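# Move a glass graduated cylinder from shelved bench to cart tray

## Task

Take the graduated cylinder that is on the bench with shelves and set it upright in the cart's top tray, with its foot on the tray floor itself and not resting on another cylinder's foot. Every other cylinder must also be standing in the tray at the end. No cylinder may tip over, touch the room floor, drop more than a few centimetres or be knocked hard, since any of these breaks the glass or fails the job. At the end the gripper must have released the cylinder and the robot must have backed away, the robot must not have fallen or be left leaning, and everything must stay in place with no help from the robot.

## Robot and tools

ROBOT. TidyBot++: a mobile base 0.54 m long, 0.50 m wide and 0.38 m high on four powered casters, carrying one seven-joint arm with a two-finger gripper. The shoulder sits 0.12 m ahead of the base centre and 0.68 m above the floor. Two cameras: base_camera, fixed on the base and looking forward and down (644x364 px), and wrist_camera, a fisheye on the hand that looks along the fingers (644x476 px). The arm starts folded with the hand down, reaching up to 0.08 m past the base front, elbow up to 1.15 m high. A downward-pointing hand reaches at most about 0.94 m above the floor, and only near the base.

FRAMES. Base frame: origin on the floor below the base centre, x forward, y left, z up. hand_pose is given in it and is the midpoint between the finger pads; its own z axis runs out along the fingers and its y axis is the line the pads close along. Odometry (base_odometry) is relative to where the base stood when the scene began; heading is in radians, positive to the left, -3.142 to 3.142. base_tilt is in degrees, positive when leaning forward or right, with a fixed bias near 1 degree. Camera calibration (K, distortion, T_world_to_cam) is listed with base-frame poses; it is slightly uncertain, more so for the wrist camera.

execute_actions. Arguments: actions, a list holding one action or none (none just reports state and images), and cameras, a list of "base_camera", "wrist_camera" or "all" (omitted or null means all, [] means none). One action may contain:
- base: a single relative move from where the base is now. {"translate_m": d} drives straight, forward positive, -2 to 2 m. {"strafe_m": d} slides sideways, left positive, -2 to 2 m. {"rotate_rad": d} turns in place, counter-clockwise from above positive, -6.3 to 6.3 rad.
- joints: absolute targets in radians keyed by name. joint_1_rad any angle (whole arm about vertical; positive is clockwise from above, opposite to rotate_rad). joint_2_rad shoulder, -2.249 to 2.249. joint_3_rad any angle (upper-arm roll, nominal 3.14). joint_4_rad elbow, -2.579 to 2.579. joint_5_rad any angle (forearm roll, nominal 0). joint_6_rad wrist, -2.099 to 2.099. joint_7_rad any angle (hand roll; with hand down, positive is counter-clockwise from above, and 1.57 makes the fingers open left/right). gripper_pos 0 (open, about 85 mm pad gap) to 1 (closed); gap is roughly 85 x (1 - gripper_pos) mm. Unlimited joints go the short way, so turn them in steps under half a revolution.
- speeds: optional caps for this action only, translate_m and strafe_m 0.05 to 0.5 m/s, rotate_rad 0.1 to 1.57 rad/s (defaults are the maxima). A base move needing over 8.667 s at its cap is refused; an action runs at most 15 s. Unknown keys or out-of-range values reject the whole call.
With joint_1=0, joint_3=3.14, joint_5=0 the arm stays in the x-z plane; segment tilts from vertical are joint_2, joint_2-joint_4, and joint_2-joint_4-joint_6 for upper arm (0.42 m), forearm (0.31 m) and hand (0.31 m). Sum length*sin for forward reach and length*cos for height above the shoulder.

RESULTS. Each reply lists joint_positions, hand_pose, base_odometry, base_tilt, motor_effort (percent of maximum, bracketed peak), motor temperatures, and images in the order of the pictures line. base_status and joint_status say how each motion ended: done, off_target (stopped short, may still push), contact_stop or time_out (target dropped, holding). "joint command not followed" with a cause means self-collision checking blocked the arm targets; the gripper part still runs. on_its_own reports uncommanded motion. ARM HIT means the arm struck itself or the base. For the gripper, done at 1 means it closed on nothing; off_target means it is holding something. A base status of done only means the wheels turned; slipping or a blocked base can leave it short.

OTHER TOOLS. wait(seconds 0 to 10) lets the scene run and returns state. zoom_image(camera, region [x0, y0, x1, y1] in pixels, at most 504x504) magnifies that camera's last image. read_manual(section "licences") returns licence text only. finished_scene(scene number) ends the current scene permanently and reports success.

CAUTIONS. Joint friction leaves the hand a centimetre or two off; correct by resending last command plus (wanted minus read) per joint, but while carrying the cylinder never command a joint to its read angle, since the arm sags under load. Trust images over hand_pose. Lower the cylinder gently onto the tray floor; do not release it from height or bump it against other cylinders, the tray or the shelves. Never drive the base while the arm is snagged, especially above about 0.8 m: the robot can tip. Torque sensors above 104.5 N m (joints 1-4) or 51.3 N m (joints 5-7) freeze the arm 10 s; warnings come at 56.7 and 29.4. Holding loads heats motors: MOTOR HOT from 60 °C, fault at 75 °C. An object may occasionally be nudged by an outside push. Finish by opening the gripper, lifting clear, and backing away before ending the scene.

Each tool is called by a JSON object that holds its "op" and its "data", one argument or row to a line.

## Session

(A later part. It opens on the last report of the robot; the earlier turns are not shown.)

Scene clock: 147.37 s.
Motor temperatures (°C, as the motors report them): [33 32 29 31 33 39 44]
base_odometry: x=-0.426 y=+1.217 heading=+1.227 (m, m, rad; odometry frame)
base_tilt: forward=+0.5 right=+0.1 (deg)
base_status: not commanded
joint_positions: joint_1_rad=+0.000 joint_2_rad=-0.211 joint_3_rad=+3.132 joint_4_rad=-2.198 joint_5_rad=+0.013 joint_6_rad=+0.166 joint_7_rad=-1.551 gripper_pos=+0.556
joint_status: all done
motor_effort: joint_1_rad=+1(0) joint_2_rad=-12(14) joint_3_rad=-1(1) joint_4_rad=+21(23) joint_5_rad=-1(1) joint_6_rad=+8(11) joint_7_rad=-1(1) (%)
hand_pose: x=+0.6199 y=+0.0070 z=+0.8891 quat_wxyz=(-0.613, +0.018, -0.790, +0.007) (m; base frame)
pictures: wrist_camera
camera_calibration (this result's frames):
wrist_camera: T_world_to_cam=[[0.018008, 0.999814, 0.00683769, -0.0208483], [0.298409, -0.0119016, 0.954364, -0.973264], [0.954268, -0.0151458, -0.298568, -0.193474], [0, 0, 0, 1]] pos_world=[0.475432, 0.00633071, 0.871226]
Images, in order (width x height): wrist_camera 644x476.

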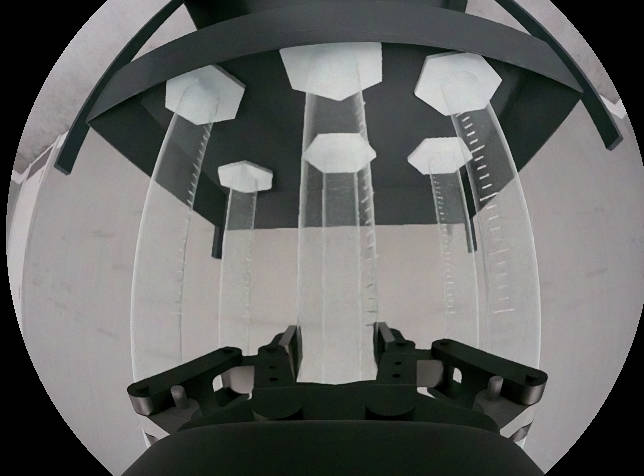

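Contact. Release and back away.

{"op": "execute_actions", "data": {
  "actions": [
    {"joints":{"gripper_pos":0.2}}
  ],
  "cameras": ["wrist_camera"]
}}

Scene clock: 149.33 s.
Motor temperatures (°C, as the motors report them): [33 32 29 31 33 39 44]
base_odometry: x=-0.426 y=+1.217 heading=+1.227 (m, m, rad; odometry frame)
base_tilt: forward=+0.6 right=+0.0 (deg)
base_status: not commanded
joint_positions: joint_1_rad=+0.000 joint_2_rad=-0.211 joint_3_rad=+3.132 joint_4_rad=-2.198 joint_5_rad=+0.013 joint_6_rad=+0.168 joint_7_rad=-1.551 gripper_pos=+0.200
joint_status: all done
motor_effort: joint_1_rad=+1(0) joint_2_rad=-12(12) joint_3_rad=+0(0) joint_4_rad=+21(21) joint_5_rad=+0(1) joint_6_rad=+8(8) joint_7_rad=-1(1) (%)
hand_pose: x=+0.6200 y=+0.0071 z=+0.8895 quat_wxyz=(-0.614, +0.018, -0.789, +0.007) (m; base frame)
pictures: wrist_camera
camera_calibration (this result's frames):
wrist_camera: T_world_to_cam=[[0.0179807, 0.999815, 0.00687998, -0.0208805], [0.297177, -0.0119143, 0.954748, -0.973242], [0.954653, -0.0151225, -0.297336, -0.194786], [0, 0, 0, 1]] pos_world=[0.475554, 0.00633542, 0.871427]
Images, in order (width x height): wrist_camera 644x476.

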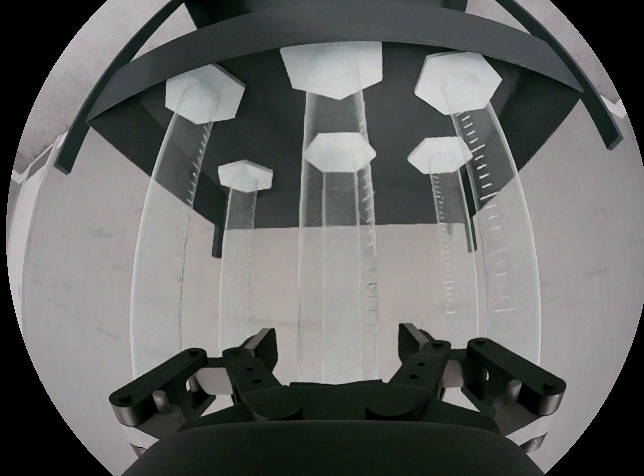

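{"op": "execute_actions", "data": {
  "actions": [
    {"base":{"translate_m":-0.45},"speeds":{"translate_m":0.35}}
  ],
  "cameras": ["wrist_camera"]
}}

Scene clock: 152.83 s.
Motor temperatures (°C, as the motors report them): [33 32 29 31 33 39 44]
base_odometry: x=-0.578 y=+0.793 heading=+1.227 (m, m, rad; odometry frame)
base_tilt: forward=+0.5 right=+0.1 (deg)
base_status: done
joint_positions: joint_1_rad=-0.001 joint_2_rad=-0.220 joint_3_rad=+3.132 joint_4_rad=-2.200 joint_5_rad=+0.013 joint_6_rad=+0.170 joint_7_rad=-1.551 gripper_pos=+0.200
joint_status: not commanded
motor_effort: joint_1_rad=+0(1) joint_2_rad=-12(15) joint_3_rad=-1(3) joint_4_rad=+20(21) joint_5_rad=-1(1) joint_6_rad=+8(8) joint_7_rad=-1(0) (%)
hand_pose: x=+0.6178 y=+0.0075 z=+0.8939 quat_wxyz=(-0.618, +0.018, -0.786, +0.007) (m; base frame)
pictures: wrist_camera
camera_calibration (this result's frames):
wrist_camera: T_world_to_cam=[[0.0170529, 0.99983, 0.00702993, -0.0208616], [0.287404, -0.0116359, 0.957739, -0.973413], [0.957658, -0.0143117, -0.287554, -0.201955], [0, 0, 0, 1]] pos_world=[0.473523, 0.00664115, 0.874349]
Images, in order (width x height): wrist_camera 644x476.

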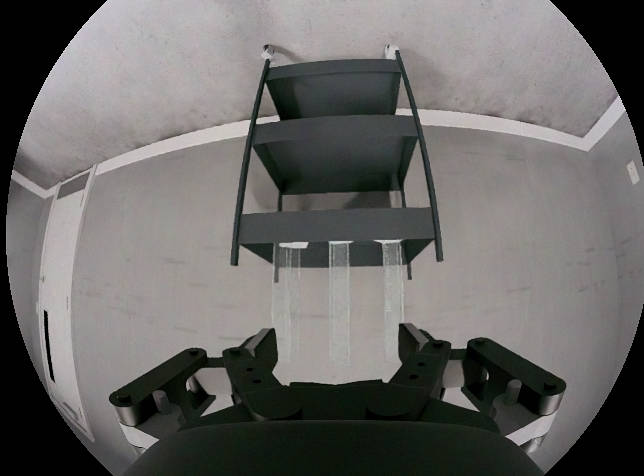

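{"op": "finished_scene", "data": {
  "scene": 1
}}

The scene is finished: the task was done.


## Next scene

The same job, from a new start.

{"op": "execute_actions", "data": {
  "actions": []
}}

Scene clock: 0.00 s.
Motor temperatures (°C, as the motors report them): [33 32 29 31 33 38 44]
base_odometry: x=+0.000 y=+0.000 heading=+0.000 (m, m, rad; odometry frame)
base_tilt: forward=+0.5 right=+0.1 (deg)
base_status: not commanded
joint_positions: joint_1_rad=-0.013 joint_2_rad=-0.367 joint_3_rad=+3.093 joint_4_rad=-2.531 joint_5_rad=+0.012 joint_6_rad=-0.833 joint_7_rad=+1.570 gripper_pos=+0.000
joint_status: not commanded
motor_effort: joint_1_rad=+1 joint_2_rad=-1 joint_3_rad=+0 joint_4_rad=+15 joint_5_rad=+0 joint_6_rad=+1 joint_7_rad=-1 (%)
hand_pose: x=+0.2727 y=+0.0059 z=+0.5904 quat_wxyz=(+0.011, +0.997, +0.033, +0.072) (m; base frame)
pictures: base_camera, wrist_camera
camera_calibration (this result's frames):
wrist_camera: T_world_to_cam=[[0.020334, -0.999778, -0.00558545, 0.00706951], [-0.98036, -0.0188423, -0.196314, 0.443526], [0.196165, 0.00946761, -0.980525, 0.657844], [0, 0, 0, 1]] pos_world=[0.305625, 0.0091968, 0.732142]
Images, in order (width x height): base_camera 644x364, wrist_camera 644x476.

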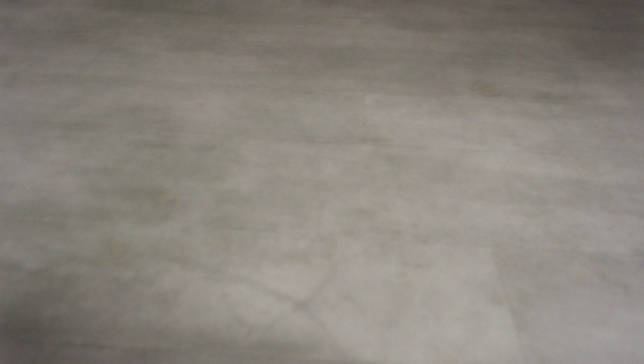

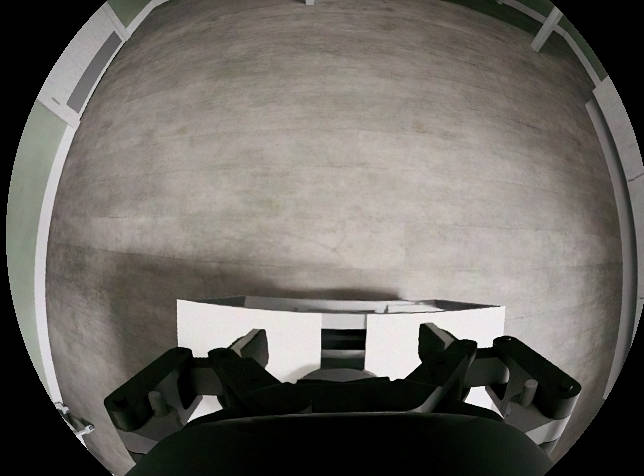

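{"op": "execute_actions", "data": {
  "actions": [
    {"joints":{"joint_1_rad":0.012,"joint_2_rad":-0.21,"joint_3_rad":3.155,"joint_4_rad":-1.84,"joint_5_rad":-0.013,"joint_6_rad":-0.16,"joint_7_rad":-1.56},"base":{"rotate_rad":-0.2}}
  ],
  "cameras": ["wrist_camera"]
}}

Scene clock: 5.13 s.
Motor temperatures (°C, as the motors report them): [33 32 29 31 33 38 44]
base_odometry: x=+0.000 y=+0.000 heading=-0.200 (m, m, rad; odometry frame)
base_tilt: forward=+0.5 right=+0.1 (deg)
base_status: done
joint_positions: joint_1_rad=-0.007 joint_2_rad=-0.229 joint_3_rad=+3.138 joint_4_rad=-1.860 joint_5_rad=+0.012 joint_6_rad=-0.184 joint_7_rad=-1.544 gripper_pos=+0.000
joint_status: all done
motor_effort: joint_1_rad=+1(0) joint_2_rad=-12(12) joint_3_rad=+0(0) joint_4_rad=+22(21) joint_5_rad=+0(0) joint_6_rad=+8(8) joint_7_rad=-1(1) (%)
hand_pose: x=+0.6391 y=+0.0063 z=+0.9979 quat_wxyz=(-0.616, +0.019, -0.787, +0.010) (m; base frame)
pictures: wrist_camera
camera_calibration (this result's frames):
wrist_camera: T_world_to_cam=[[0.0195384, 0.999809, 0.000845332, -0.0162262], [0.291949, -0.00651395, 0.956412, -1.0808], [0.956234, -0.0184399, -0.292021, -0.187118], [0, 0, 0, 1]] pos_world=[0.494785, 0.00573234, 0.979064]
Images, in order (width x height): wrist_camera 644x476.

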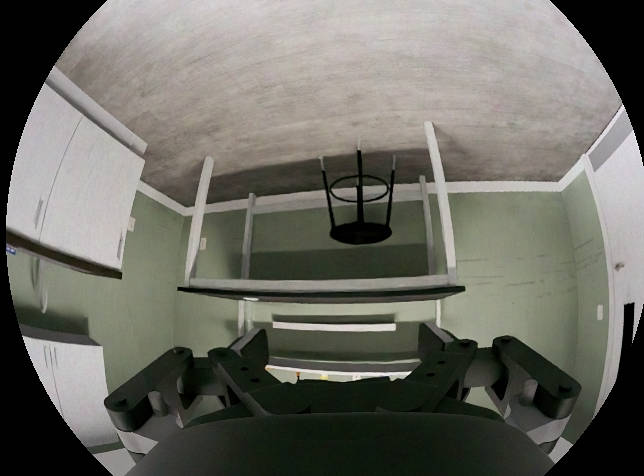

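{"op": "execute_actions", "data": {
  "actions": [
    {"joints":{"joint_2_rad":-0.17,"joint_4_rad":-1.385,"joint_6_rad":-0.635,"joint_7_rad":-1.58},"base":{"rotate_rad":-0.227}}
  ],
  "cameras": []
}}

{"op": "execute_actions", "data": {
  "actions": [
    {"base":{"translate_m":1.05}}
  ]
}}

Scene clock: 13.33 s.
Motor temperatures (°C, as the motors report them): [33 32 29 31 33 38 44]
base_odometry: x=+0.000 y=+0.000 heading=-0.426 (m, m, rad; odometry frame)
base_tilt: forward=+0.5 right=+0.0 (deg)
base_status: done
joint_positions: joint_1_rad=+0.005 joint_2_rad=-0.191 joint_3_rad=+3.152 joint_4_rad=-1.408 joint_5_rad=+0.012 joint_6_rad=-0.606 joint_7_rad=-1.546 gripper_pos=+0.000
joint_status: all done
motor_effort: joint_1_rad=+1(1) joint_2_rad=-13(14) joint_3_rad=+0(2) joint_4_rad=+20(22) joint_5_rad=+0(1) joint_6_rad=+8(9) joint_7_rad=+0(0) (%)
hand_pose: x=+0.6357 y=-0.0098 z=+1.1259 quat_wxyz=(-0.612, +0.005, -0.791, +0.018) (m; base frame)
pictures: none
No camera images: the call's "cameras" was empty. Leave "cameras" out to get every camera's image.

Scene clock: 16.80 s.
Motor temperatures (°C, as the motors report them): [33 32 29 31 33 38 44]
base_odometry: x=+0.956 y=-0.436 heading=-0.427 (m, m, rad; odometry frame)
base_tilt: forward=+0.5 right=+0.1 (deg)
base_status: done
joint_positions: joint_1_rad=+0.005 joint_2_rad=-0.175 joint_3_rad=+3.152 joint_4_rad=-1.407 joint_5_rad=+0.012 joint_6_rad=-0.610 joint_7_rad=-1.546 gripper_pos=+0.000
joint_status: not commanded
motor_effort: joint_1_rad=+1(1) joint_2_rad=-14(16) joint_3_rad=-1(0) joint_4_rad=+22(22) joint_5_rad=-1(0) joint_6_rad=+8(8) joint_7_rad=-1(1) (%)
hand_pose: x=+0.6422 y=-0.0099 z=+1.1175 quat_wxyz=(-0.605, +0.005, -0.796, +0.017) (m; base frame)
pictures: base_camera, wrist_camera
camera_calibration (this result's frames):
wrist_camera: T_world_to_cam=[[0.0514831, 0.998658, 0.00560816, -0.02603], [0.317414, -0.0216873, 0.948039, -1.20336], [0.946889, -0.0470279, -0.318105, -0.120551], [0, 0, 0, 1]] pos_world=[0.497452, -0.00577192, 1.10263]
Images, in order (width x height): base_camera 644x364, wrist_camera 644x476.

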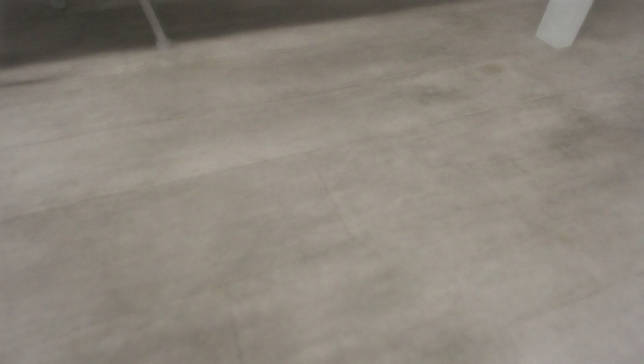

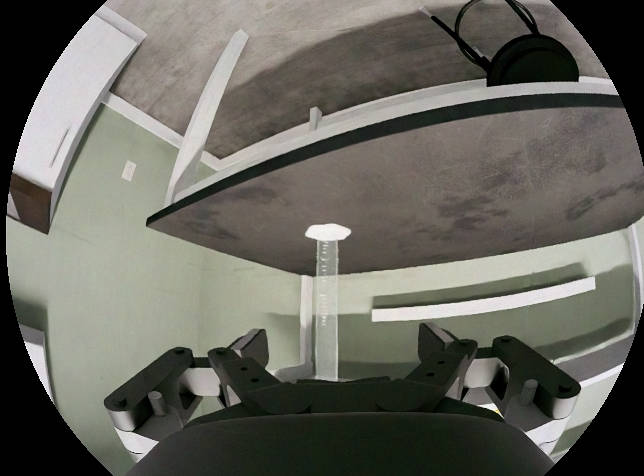

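{"op": "execute_actions", "data": {
  "actions": [
    {"base":{"translate_m":0.27},"joints":{"joint_1_rad":0.072},"speeds":{"translate_m":0.35}}
  ],
  "cameras": ["wrist_camera"]
}}

Scene clock: 23.70 s.
Motor temperatures (°C, as the motors report them): [33 32 29 31 33 38 44]
base_odometry: x=+1.201 y=-0.548 heading=-0.428 (m, m, rad; odometry frame)
base_tilt: forward=+0.5 right=+0.1 (deg)
base_status: done
joint_positions: joint_1_rad=+0.062 joint_2_rad=-0.168 joint_3_rad=+3.153 joint_4_rad=-1.406 joint_5_rad=+0.012 joint_6_rad=-0.610 joint_7_rad=-1.546 gripper_pos=+0.000
joint_status: all done
motor_effort: joint_1_rad=+0(2) joint_2_rad=-14(17) joint_3_rad=+0(1) joint_4_rad=+22(22) joint_5_rad=-1(0) joint_6_rad=+8(8) joint_7_rad=-1(0) (%)
hand_pose: x=+0.6438 y=-0.0398 z=+1.1140 quat_wxyz=(-0.601, -0.018, -0.798, +0.034) (m; base frame)
pictures: wrist_camera
camera_calibration (this result's frames):
wrist_camera: T_world_to_cam=[[0.108144, 0.994121, 0.00538016, -0.0326152], [0.322535, -0.0402045, 0.945703, -1.20253], [0.94036, -0.100536, -0.324986, -0.114835], [0, 0, 0, 1]] pos_world=[0.499372, -0.0274688, 1.10009]
Images, in order (width x height): wrist_camera 644x476.

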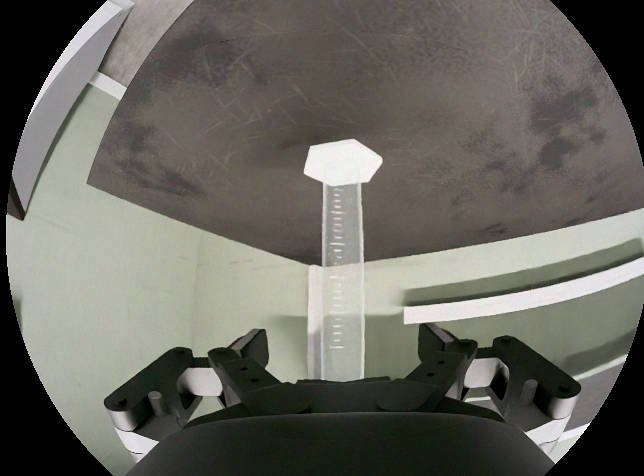

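{"op": "execute_actions", "data": {
  "actions": [
    {"base":{"translate_m":0.125},"joints":{"joint_1_rad":0.088},"speeds":{"translate_m":0.15}}
  ],
  "cameras": ["wrist_camera"]
}}

Scene clock: 27.50 s.
Motor temperatures (°C, as the motors report them): [33 32 29 31 33 38 44]
base_odometry: x=+1.315 y=-0.600 heading=-0.429 (m, m, rad; odometry frame)
base_tilt: forward=+0.5 right=+0.1 (deg)
base_status: done
joint_positions: joint_1_rad=+0.075 joint_2_rad=-0.169 joint_3_rad=+3.153 joint_4_rad=-1.406 joint_5_rad=+0.012 joint_6_rad=-0.611 joint_7_rad=-1.546 gripper_pos=+0.000
joint_status: all done
motor_effort: joint_1_rad=+1(1) joint_2_rad=-14(17) joint_3_rad=+0(1) joint_4_rad=+21(22) joint_5_rad=+0(1) joint_6_rad=+8(8) joint_7_rad=-1(1) (%)
hand_pose: x=+0.6428 y=-0.0471 z=+1.1145 quat_wxyz=(-0.602, -0.023, -0.798, +0.039) (m; base frame)
pictures: wrist_camera
camera_calibration (this result's frames):
wrist_camera: T_world_to_cam=[[0.121976, 0.992518, 0.00542278, -0.0342908], [0.321106, -0.0446311, 0.945991, -1.20261], [0.939155, -0.113647, -0.324148, -0.115223], [0, 0, 0, 1]] pos_world=[0.49856, -0.0327341, 1.10049]
Images, in order (width x height): wrist_camera 644x476.

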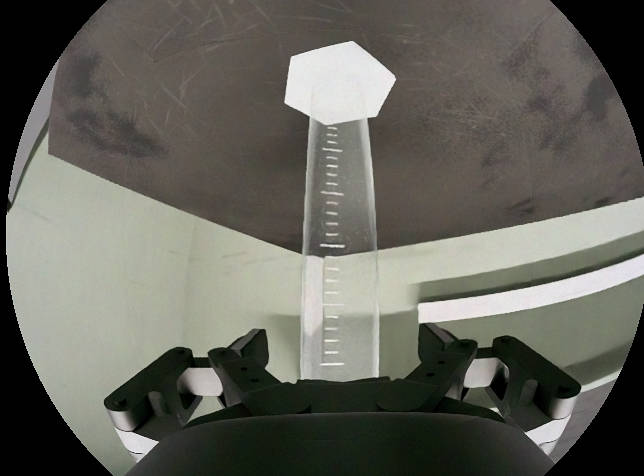

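{"op": "execute_actions", "data": {
  "actions": [
    {"base":{"translate_m":0.008},"speeds":{"translate_m":0.05},"joints":{"gripper_pos":0.4}}
  ],
  "cameras": []
}}

{"op": "execute_actions", "data": {
  "actions": [
    {"joints":{"gripper_pos":0.8}}
  ],
  "cameras": ["wrist_camera"]
}}

Scene clock: 30.37 s.
Motor temperatures (°C, as the motors report them): [33 32 29 31 33 38 44]
base_odometry: x=+1.323 y=-0.604 heading=-0.430 (m, m, rad; odometry frame)
base_tilt: forward=+0.5 right=+0.1 (deg)
base_status: done
joint_positions: joint_1_rad=+0.076 joint_2_rad=-0.167 joint_3_rad=+3.153 joint_4_rad=-1.406 joint_5_rad=+0.012 joint_6_rad=-0.611 joint_7_rad=-1.546 gripper_pos=+0.400
joint_status: all done
motor_effort: joint_1_rad=+0(1) joint_2_rad=-13(18) joint_3_rad=-1(1) joint_4_rad=+20(22) joint_5_rad=-1(1) joint_6_rad=+8(8) joint_7_rad=-1(1) (%)
hand_pose: x=+0.6436 y=-0.0472 z=+1.1134 quat_wxyz=(-0.601, -0.023, -0.798, +0.039) (m; base frame)
pictures: none
No camera images: the call's "cameras" was empty. Leave "cameras" out to get every camera's image.

Scene clock: 31.13 s.
Motor temperatures (°C, as the motors report them): [33 32 29 31 33 38 44]
base_odometry: x=+1.323 y=-0.604 heading=-0.430 (m, m, rad; odometry frame)
base_tilt: forward=+0.6 right=+0.1 (deg)
base_status: not commanded
joint_positions: joint_1_rad=+0.076 joint_2_rad=-0.167 joint_3_rad=+3.153 joint_4_rad=-1.405 joint_5_rad=+0.012 joint_6_rad=-0.611 joint_7_rad=-1.547 gripper_pos=+0.554
joint_status: gripper_pos off_target (ended at +0.554, target +0.800)
motor_effort: joint_1_rad=+0(0) joint_2_rad=-14(14) joint_3_rad=-1(1) joint_4_rad=+21(21) joint_5_rad=-1(1) joint_6_rad=+8(8) joint_7_rad=-1(1) (%)
hand_pose: x=+0.6436 y=-0.0472 z=+1.1137 quat_wxyz=(-0.601, -0.024, -0.798, +0.038) (m; base frame)
pictures: wrist_camera
camera_calibration (this result's frames):
wrist_camera: T_world_to_cam=[[0.122476, 0.992447, 0.00698569, -0.0363674], [0.322341, -0.0464345, 0.945484, -1.2025], [0.938667, -0.113547, -0.325593, -0.114336], [0, 0, 0, 1]] pos_world=[0.499391, -0.0327273, 1.09997]
Images, in order (width x height): wrist_camera 644x476.

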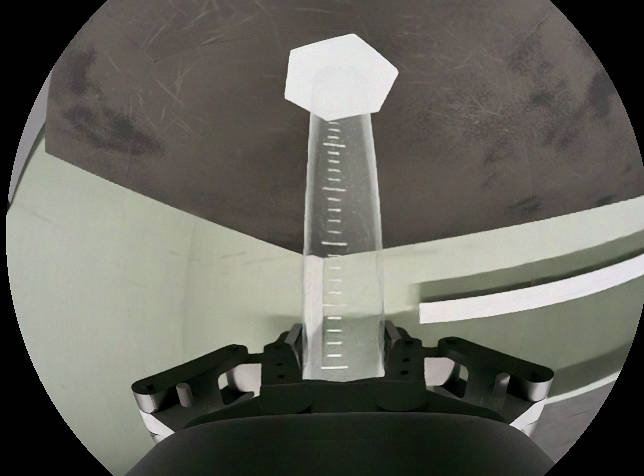

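{"op": "execute_actions", "data": {
  "actions": [
    {"joints":{"joint_4_rad":-1.235,"joint_6_rad":-0.765}}
  ],
  "cameras": []
}}

{"op": "execute_actions", "data": {
  "actions": [
    {"base":{"translate_m":-1.9},"joints":{"joint_1_rad":-0.01}}
  ],
  "cameras": ["wrist_camera"]
}}

Scene clock: 36.87 s.
Motor temperatures (°C, as the motors report them): [33 32 29 31 33 38 44]
base_odometry: x=+1.323 y=-0.604 heading=-0.430 (m, m, rad; odometry frame)
base_tilt: forward=+0.5 right=+0.0 (deg)
base_status: not commanded
joint_positions: joint_1_rad=+0.076 joint_2_rad=-0.166 joint_3_rad=+3.153 joint_4_rad=-1.267 joint_5_rad=+0.012 joint_6_rad=-0.746 joint_7_rad=-1.547 gripper_pos=+0.554
joint_status: all done
motor_effort: joint_1_rad=+1(0) joint_2_rad=-15(17) joint_3_rad=+0(0) joint_4_rad=+22(24) joint_5_rad=+0(0) joint_6_rad=+9(10) joint_7_rad=-1(1) (%)
hand_pose: x=+0.6272 y=-0.0462 z=+1.1544 quat_wxyz=(-0.602, -0.025, -0.797, +0.038) (m; base frame)
pictures: none
No camera images: the call's "cameras" was empty. Leave "cameras" out to get every camera's image.

Scene clock: 42.13 s.
Motor temperatures (°C, as the motors report them): [33 32 29 31 33 38 44]
base_odometry: x=-0.404 y=+0.190 heading=-0.431 (m, m, rad; odometry frame)
base_tilt: forward=+0.5 right=+0.1 (deg)
base_status: done
joint_positions: joint_1_rad=+0.000 joint_2_rad=-0.161 joint_3_rad=+3.153 joint_4_rad=-1.267 joint_5_rad=+0.012 joint_6_rad=-0.752 joint_7_rad=-1.547 gripper_pos=+0.554
joint_status: all done
motor_effort: joint_1_rad=+1(4) joint_2_rad=-14(19) joint_3_rad=+0(4) joint_4_rad=+22(24) joint_5_rad=-1(1) joint_6_rad=+9(10) joint_7_rad=-1(0) (%)
hand_pose: x=+0.6310 y=-0.0075 z=+1.1503 quat_wxyz=(-0.599, +0.005, -0.801, +0.015) (m; base frame)
pictures: wrist_camera
camera_calibration (this result's frames):
wrist_camera: T_world_to_cam=[[0.0484153, 0.998796, 0.00795099, -0.0287673], [0.332395, -0.023618, 0.942844, -1.23434], [0.941897, -0.0430053, -0.333138, -0.0789429], [0, 0, 0, 1]] pos_world=[0.486039, -0.00381509, 1.13772]
Images, in order (width x height): wrist_camera 644x476.

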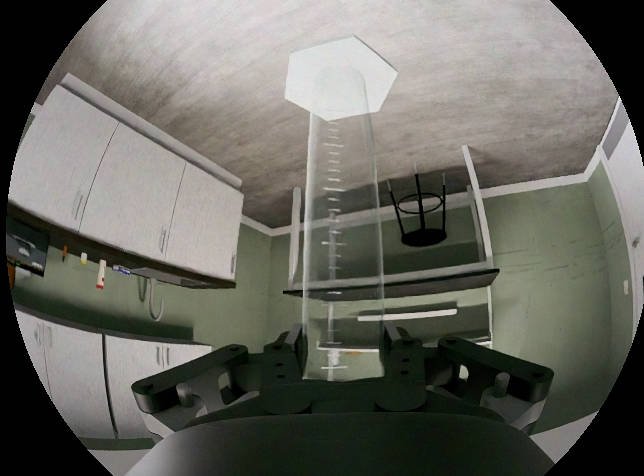

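{"op": "execute_actions", "data": {
  "actions": [
    {"base":{"rotate_rad":2.0},"speeds":{"rotate_rad":1.2}}
  ]
}}

Scene clock: 45.67 s.
Motor temperatures (°C, as the motors report them): [33 32 29 31 33 38 44]
base_odometry: x=-0.404 y=+0.190 heading=+1.569 (m, m, rad; odometry frame)
base_tilt: forward=+0.5 right=+0.1 (deg)
base_status: done
joint_positions: joint_1_rad=-0.004 joint_2_rad=-0.161 joint_3_rad=+3.154 joint_4_rad=-1.267 joint_5_rad=+0.012 joint_6_rad=-0.752 joint_7_rad=-1.547 gripper_pos=+0.554
joint_status: not commanded
motor_effort: joint_1_rad=+0(2) joint_2_rad=-15(17) joint_3_rad=-1(3) joint_4_rad=+22(23) joint_5_rad=-1(1) joint_6_rad=+9(9) joint_7_rad=-1(1) (%)
hand_pose: x=+0.6310 y=-0.0066 z=+1.1503 quat_wxyz=(-0.599, +0.006, -0.801, +0.015) (m; base frame)
pictures: base_camera, wrist_camera
camera_calibration (this result's frames):
wrist_camera: T_world_to_cam=[[0.0463832, 0.99889, 0.00820073, -0.028694], [0.332626, -0.0231854, 0.942774, -1.23433], [0.941918, -0.0410011, -0.333332, -0.0787142], [0, 0, 0, 1]] pos_world=[0.486045, -0.00318374, 1.1377]
Images, in order (width x height): base_camera 644x364, wrist_camera 644x476.

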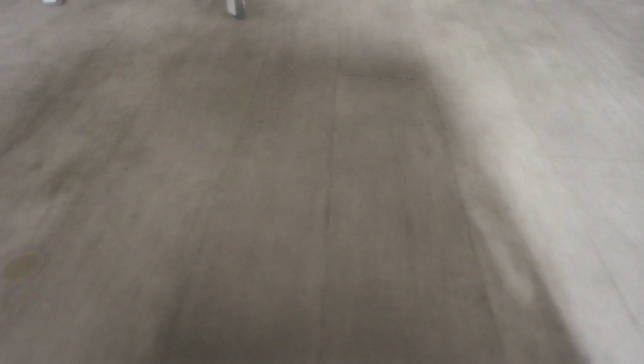

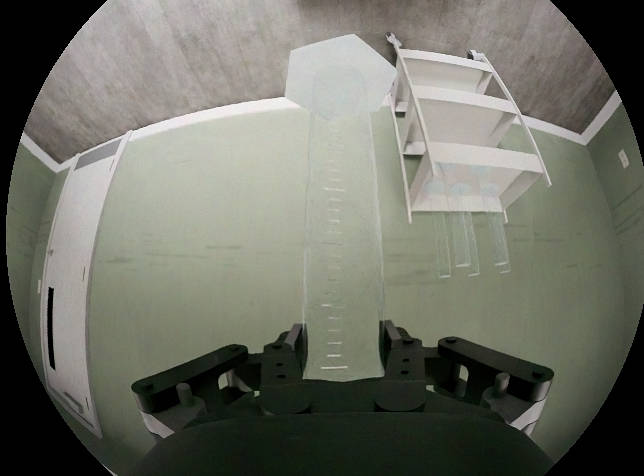

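{"op": "zoom_image", "data": {
  "camera": "wrist_camera",
  "region": [390, 130, 560, 290]
}}

Region (390, 130, 560, 290) of wrist_camera's 644x476 image, scaled by 2.965; it fills the top 474 rows of this view, and the rest is white.

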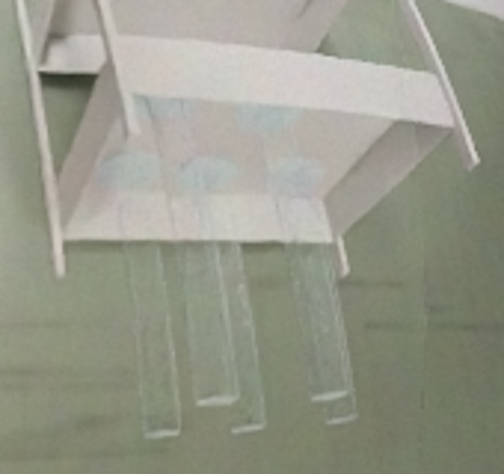

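{"op": "execute_actions", "data": {
  "actions": [
    {"base":{"strafe_m":0.56},"joints":{"joint_4_rad":-1.64,"joint_6_rad":-0.337}}
  ],
  "cameras": []
}}

{"op": "execute_actions", "data": {
  "actions": [
    {"base":{"translate_m":0.25},"speeds":{"translate_m":0.35}}
  ]
}}

Scene clock: 53.37 s.
Motor temperatures (°C, as the motors report them): [33 32 29 31 33 38 44]
base_odometry: x=-0.964 y=+0.190 heading=+1.569 (m, m, rad; odometry frame)
base_tilt: forward=+0.5 right=+0.0 (deg)
base_status: done
joint_positions: joint_1_rad=-0.004 joint_2_rad=-0.161 joint_3_rad=+3.154 joint_4_rad=-1.630 joint_5_rad=+0.012 joint_6_rad=-0.377 joint_7_rad=-1.547 gripper_pos=+0.554
joint_status: all done
motor_effort: joint_1_rad=+1(1) joint_2_rad=-16(17) joint_3_rad=+0(3) joint_4_rad=+24(25) joint_5_rad=+0(1) joint_6_rad=+9(10) joint_7_rad=-1(1) (%)
hand_pose: x=+0.6638 y=-0.0051 z=+1.0442 quat_wxyz=(-0.603, +0.008, -0.798, +0.014) (m; base frame)
pictures: none
No camera images: the call's "cameras" was empty. Leave "cameras" out to get every camera's image.

Scene clock: 55.13 s.
Motor temperatures (°C, as the motors report them): [33 32 29 31 33 38 44]
base_odometry: x=-0.964 y=+0.441 heading=+1.570 (m, m, rad; odometry frame)
base_tilt: forward=+0.5 right=+0.1 (deg)
base_status: done
joint_positions: joint_1_rad=-0.004 joint_2_rad=-0.155 joint_3_rad=+3.154 joint_4_rad=-1.631 joint_5_rad=+0.012 joint_6_rad=-0.374 joint_7_rad=-1.547 gripper_pos=+0.554
joint_status: not commanded
motor_effort: joint_1_rad=+1(1) joint_2_rad=-18(20) joint_3_rad=+0(0) joint_4_rad=+25(25) joint_5_rad=-1(0) joint_6_rad=+9(10) joint_7_rad=-1(0) (%)
hand_pose: x=+0.6663 y=-0.0051 z=+1.0415 quat_wxyz=(-0.602, +0.009, -0.799, +0.014) (m; base frame)
pictures: base_camera, wrist_camera
camera_calibration (this result's frames):
wrist_camera: T_world_to_cam=[[0.0414434, 0.999115, 0.00716679, -0.0265497], [0.325957, -0.0203006, 0.945167, -1.14148], [0.944476, -0.0368349, -0.32651, -0.15692], [0, 0, 0, 1]] pos_world=[0.521381, -0.00242656, 1.02784]
Images, in order (width x height): base_camera 644x364, wrist_camera 644x476.

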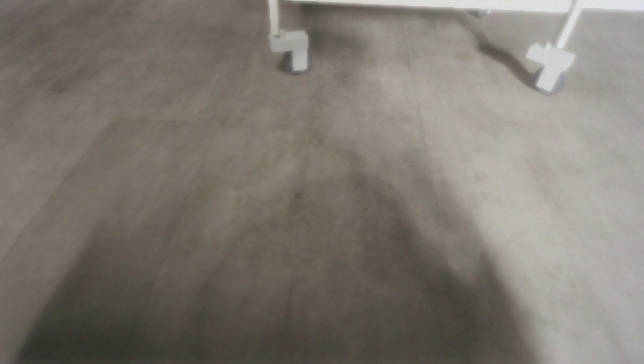

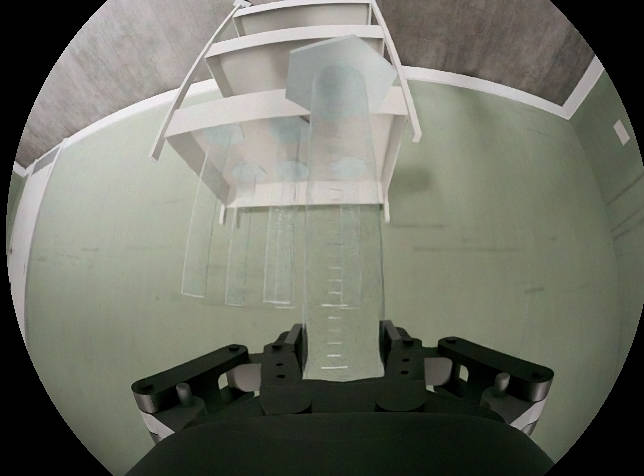

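{"op": "zoom_image", "data": {
  "camera": "wrist_camera",
  "region": [190, 60, 450, 320]
}}

Region (190, 60, 450, 320) of wrist_camera's 644x476 image, scaled by 1.938.

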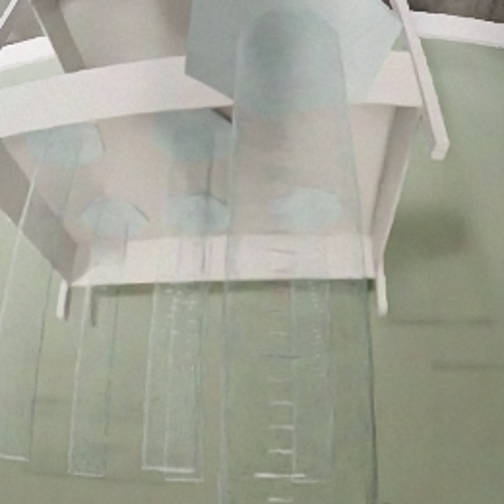

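{"op": "execute_actions", "data": {
  "actions": [
    {"base":{"strafe_m":0.025}}
  ],
  "cameras": []
}}

{"op": "execute_actions", "data": {
  "actions": [
    {"base":{"translate_m":0.285},"speeds":{"translate_m":0.25}}
  ],
  "cameras": ["wrist_camera"]
}}

Scene clock: 63.00 s.
Motor temperatures (°C, as the motors report them): [33 32 29 31 33 38 44]
base_odometry: x=-0.989 y=+0.441 heading=+1.570 (m, m, rad; odometry frame)
base_tilt: forward=+0.5 right=+0.1 (deg)
base_status: done
joint_positions: joint_1_rad=-0.006 joint_2_rad=-0.155 joint_3_rad=+3.153 joint_4_rad=-1.631 joint_5_rad=+0.012 joint_6_rad=-0.374 joint_7_rad=-1.547 gripper_pos=+0.554
joint_status: not commanded
motor_effort: joint_1_rad=+1(2) joint_2_rad=-17(18) joint_3_rad=+0(3) joint_4_rad=+24(25) joint_5_rad=+0(1) joint_6_rad=+9(10) joint_7_rad=-1(1) (%)
hand_pose: x=+0.6663 y=-0.0033 z=+1.0415 quat_wxyz=(-0.602, +0.010, -0.799, +0.013) (m; base frame)
pictures: none
No camera images: the call's "cameras" was empty. Leave "cameras" out to get every camera's image.

Scene clock: 65.00 s.
Motor temperatures (°C, as the motors report them): [33 32 29 31 33 39 44]
base_odometry: x=-0.989 y=+0.726 heading=+1.570 (m, m, rad; odometry frame)
base_tilt: forward=+0.5 right=+0.1 (deg)
base_status: done
joint_positions: joint_1_rad=-0.006 joint_2_rad=-0.157 joint_3_rad=+3.153 joint_4_rad=-1.632 joint_5_rad=+0.012 joint_6_rad=-0.373 joint_7_rad=-1.547 gripper_pos=+0.554
joint_status: not commanded
motor_effort: joint_1_rad=+0(0) joint_2_rad=-18(20) joint_3_rad=-1(1) joint_4_rad=+25(26) joint_5_rad=+0(1) joint_6_rad=+10(10) joint_7_rad=-1(1) (%)
hand_pose: x=+0.6656 y=-0.0033 z=+1.0426 quat_wxyz=(-0.603, +0.010, -0.798, +0.013) (m; base frame)
pictures: wrist_camera
camera_calibration (this result's frames):
wrist_camera: T_world_to_cam=[[0.0382386, 0.999244, 0.00706609, -0.0261033], [0.32344, -0.0190672, 0.946057, -1.14156], [0.945476, -0.0338904, -0.323924, -0.159191], [0, 0, 0, 1]] pos_world=[0.520735, -0.00107786, 1.0286]
Images, in order (width x height): wrist_camera 644x476.

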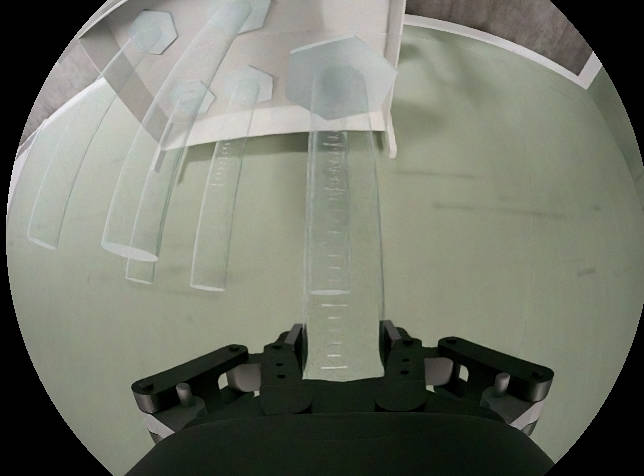

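{"op": "execute_actions", "data": {
  "actions": [
    {"joints":{"joint_1_rad":0.025,"joint_4_rad":-1.87,"joint_6_rad":-0.102}}
  ],
  "cameras": ["wrist_camera"]
}}

Scene clock: 71.27 s.
Motor temperatures (°C, as the motors report them): [33 32 29 31 33 39 44]
base_odometry: x=-0.989 y=+0.726 heading=+1.570 (m, m, rad; odometry frame)
base_tilt: forward=+0.5 right=+0.1 (deg)
base_status: not commanded
joint_positions: joint_1_rad=+0.007 joint_2_rad=-0.157 joint_3_rad=+3.153 joint_4_rad=-1.863 joint_5_rad=+0.012 joint_6_rad=-0.143 joint_7_rad=-1.547 gripper_pos=+0.554
joint_status: all done
motor_effort: joint_1_rad=+1(0) joint_2_rad=-17(18) joint_3_rad=+0(0) joint_4_rad=+24(26) joint_5_rad=-1(0) joint_6_rad=+8(10) joint_7_rad=+0(1) (%)
hand_pose: x=+0.6641 y=-0.0097 z=+0.9700 quat_wxyz=(-0.602, +0.005, -0.798, +0.016) (m; base frame)
pictures: wrist_camera
camera_calibration (this result's frames):
wrist_camera: T_world_to_cam=[[0.0491232, 0.998768, 0.00709365, -0.0263451], [0.323899, -0.0226482, 0.94582, -1.07259], [0.944815, -0.0441641, -0.324613, -0.180487], [0, 0, 0, 1]] pos_world=[0.519232, -0.00595062, 0.956074]
Images, in order (width x height): wrist_camera 644x476.

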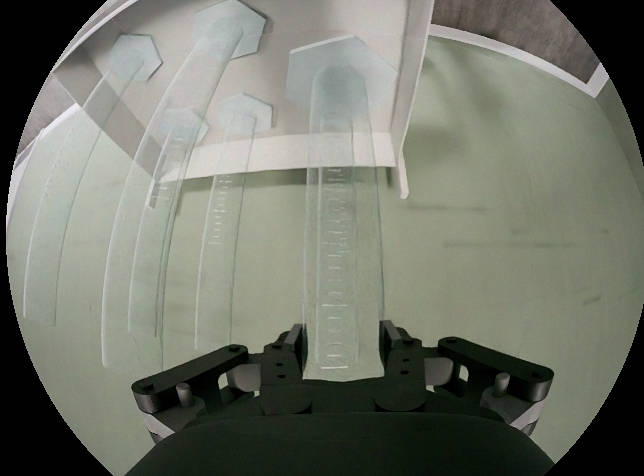

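{"op": "execute_actions", "data": {
  "actions": [
    {"joints":{"joint_4_rad":-2.135,"joint_6_rad":0.163}}
  ],
  "cameras": ["wrist_camera"]
}}

Scene clock: 74.03 s.
Motor temperatures (°C, as the motors report them): [33 32 29 31 33 39 44]
base_odometry: x=-0.989 y=+0.726 heading=+1.570 (m, m, rad; odometry frame)
base_tilt: forward=+0.5 right=+0.1 (deg)
base_status: not commanded
joint_positions: joint_1_rad=+0.007 joint_2_rad=-0.157 joint_3_rad=+3.153 joint_4_rad=-2.126 joint_5_rad=+0.012 joint_6_rad=+0.122 joint_7_rad=-1.547 gripper_pos=+0.554
joint_status: all done
motor_effort: joint_1_rad=+0(1) joint_2_rad=-16(17) joint_3_rad=+0(1) joint_4_rad=+23(26) joint_5_rad=-1(0) joint_6_rad=+9(10) joint_7_rad=-1(1) (%)
hand_pose: x=+0.6425 y=-0.0082 z=+0.8906 quat_wxyz=(-0.603, +0.006, -0.798, +0.015) (m; base frame)
pictures: wrist_camera
camera_calibration (this result's frames):
wrist_camera: T_world_to_cam=[[0.0461689, 0.998902, 0.00793731, -0.0250601], [0.322709, -0.0224343, 0.946232, -0.990059], [0.945371, -0.0411251, -0.323391, -0.18716], [0, 0, 0, 1]] pos_world=[0.497593, -0.00487569, 0.876499]
Images, in order (width x height): wrist_camera 644x476.

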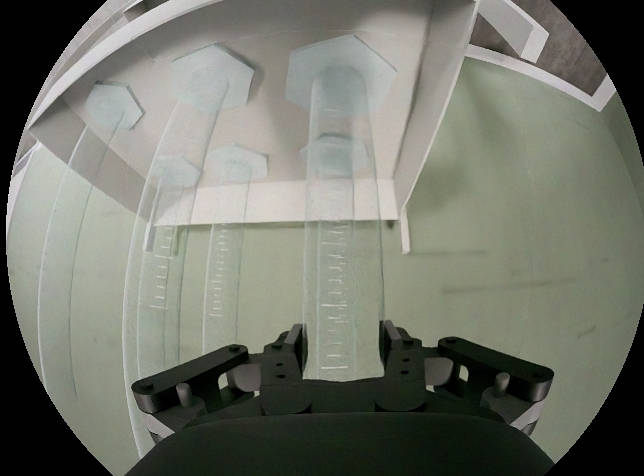

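{"op": "execute_actions", "data": {
  "actions": [
    {"joints":{"joint_4_rad":-2.205,"joint_6_rad":0.231}}
  ],
  "cameras": []
}}

Scene clock: 76.30 s.
Motor temperatures (°C, as the motors report them): [33 32 29 31 33 39 44]
base_odometry: x=-0.989 y=+0.726 heading=+1.570 (m, m, rad; odometry frame)
base_tilt: forward=+0.6 right=+0.1 (deg)
base_status: not commanded
joint_positions: joint_1_rad=+0.007 joint_2_rad=-0.157 joint_3_rad=+3.153 joint_4_rad=-2.197 joint_5_rad=+0.012 joint_6_rad=+0.190 joint_7_rad=-1.547 gripper_pos=+0.554
joint_status: all done
motor_effort: joint_1_rad=+0(1) joint_2_rad=-15(16) joint_3_rad=+0(0) joint_4_rad=+23(24) joint_5_rad=-1(1) joint_6_rad=+9(9) joint_7_rad=-1(1) (%)
hand_pose: x=+0.6328 y=-0.0078 z=+0.8693 quat_wxyz=(-0.602, +0.007, -0.799, +0.014) (m; base frame)
pictures: none
No camera images: the call's "cameras" was empty. Leave "cameras" out to get every camera's image.

{"op": "execute_actions", "data": {
  "actions": [
    {"joints":{"joint_4_rad":-2.245,"joint_6_rad":0.268}}
  ],
  "cameras": ["wrist_camera"]
}}

Scene clock: 78.07 s.
Motor temperatures (°C, as the motors report them): [33 32 29 31 33 39 44]
base_odometry: x=-0.989 y=+0.726 heading=+1.570 (m, m, rad; odometry frame)
base_tilt: forward=+0.5 right=+0.1 (deg)
base_status: not commanded
joint_positions: joint_1_rad=+0.007 joint_2_rad=-0.157 joint_3_rad=+3.153 joint_4_rad=-2.232 joint_5_rad=+0.012 joint_6_rad=+0.233 joint_7_rad=-1.547 gripper_pos=+0.554
joint_status: all done
motor_effort: joint_1_rad=+1(1) joint_2_rad=-15(15) joint_3_rad=+0(0) joint_4_rad=+22(23) joint_5_rad=+0(0) joint_6_rad=+9(9) joint_7_rad=-1(0) (%)
hand_pose: x=+0.6285 y=-0.0075 z=+0.8624 quat_wxyz=(-0.605, +0.007, -0.796, +0.014) (m; base frame)
pictures: wrist_camera
camera_calibration (this result's frames):
wrist_camera: T_world_to_cam=[[0.0449906, 0.99895, 0.00862851, -0.0247434], [0.317955, -0.0225071, 0.947839, -0.957232], [0.947038, -0.0399003, -0.318634, -0.188194], [0, 0, 0, 1]] pos_world=[0.483697, -0.00433601, 0.84755]
Images, in order (width x height): wrist_camera 644x476.

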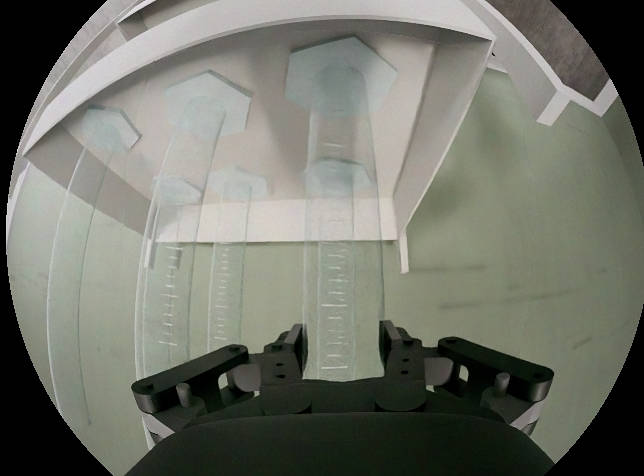

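{"op": "execute_actions", "data": {
  "actions": [
    {"joints":{"gripper_pos":0.2}}
  ],
  "cameras": ["wrist_camera"]
}}

Scene clock: 81.23 s.
Motor temperatures (°C, as the motors report them): [33 32 29 31 33 39 44]
base_odometry: x=-0.989 y=+0.726 heading=+1.570 (m, m, rad; odometry frame)
base_tilt: forward=+0.5 right=+0.1 (deg)
base_status: not commanded
joint_positions: joint_1_rad=+0.007 joint_2_rad=-0.158 joint_3_rad=+3.153 joint_4_rad=-2.232 joint_5_rad=+0.012 joint_6_rad=+0.238 joint_7_rad=-1.547 gripper_pos=+0.200
joint_status: all done
motor_effort: joint_1_rad=+0(0) joint_2_rad=-13(15) joint_3_rad=+0(0) joint_4_rad=+20(22) joint_5_rad=+1(2) joint_6_rad=+7(9) joint_7_rad=-1(1) (%)
hand_pose: x=+0.6288 y=-0.0075 z=+0.8645 quat_wxyz=(-0.608, +0.007, -0.794, +0.014) (m; base frame)
pictures: wrist_camera
camera_calibration (this result's frames):
wrist_camera: T_world_to_cam=[[0.0448863, 0.998953, 0.00884295, -0.0249049], [0.311755, -0.0224169, 0.949898, -0.957244], [0.949102, -0.0398805, -0.312435, -0.194459], [0, 0, 0, 1]] pos_world=[0.484104, -0.00433472, 0.848749]
Images, in order (width x height): wrist_camera 644x476.

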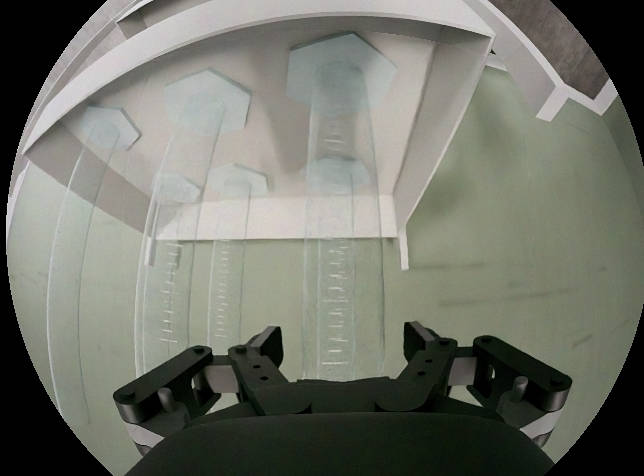

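{"op": "execute_actions", "data": {
  "actions": [
    {"base":{"translate_m":-0.45},"speeds":{"translate_m":0.4}}
  ],
  "cameras": ["wrist_camera"]
}}

Scene clock: 84.60 s.
Motor temperatures (°C, as the motors report them): [33 32 29 31 33 39 44]
base_odometry: x=-0.989 y=+0.276 heading=+1.571 (m, m, rad; odometry frame)
base_tilt: forward=+0.5 right=+0.1 (deg)
base_status: done
joint_positions: joint_1_rad=+0.011 joint_2_rad=-0.164 joint_3_rad=+3.153 joint_4_rad=-2.232 joint_5_rad=+0.012 joint_6_rad=+0.241 joint_7_rad=-1.547 gripper_pos=+0.200
joint_status: not commanded
motor_effort: joint_1_rad=+1(2) joint_2_rad=-13(16) joint_3_rad=+0(4) joint_4_rad=+20(22) joint_5_rad=-1(1) joint_6_rad=+8(8) joint_7_rad=-1(1) (%)
hand_pose: x=+0.6280 y=-0.0092 z=+0.8681 quat_wxyz=(-0.611, +0.005, -0.792, +0.015) (m; base frame)
pictures: wrist_camera
camera_calibration (this result's frames):
wrist_camera: T_world_to_cam=[[0.0481438, 0.998799, 0.00914934, -0.0255134], [0.304117, -0.0233828, 0.952348, -0.957713], [0.951417, -0.0430671, -0.304877, -0.200668], [0, 0, 0, 1]] pos_world=[0.483404, -0.00555344, 0.85113]
Images, in order (width x height): wrist_camera 644x476.

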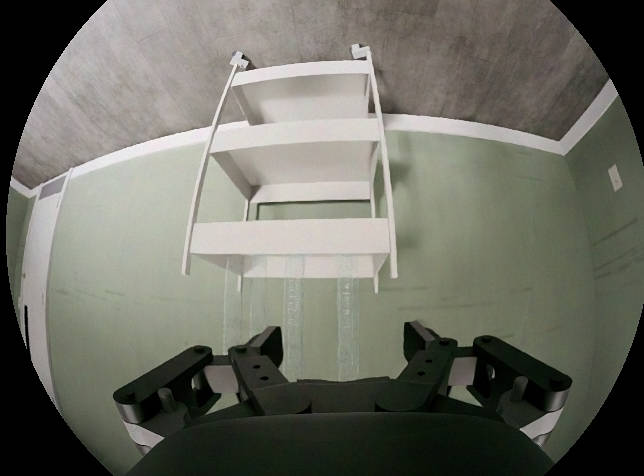

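{"op": "finished_scene", "data": {
  "scene": 2
}}

The scene is finished: the task was done.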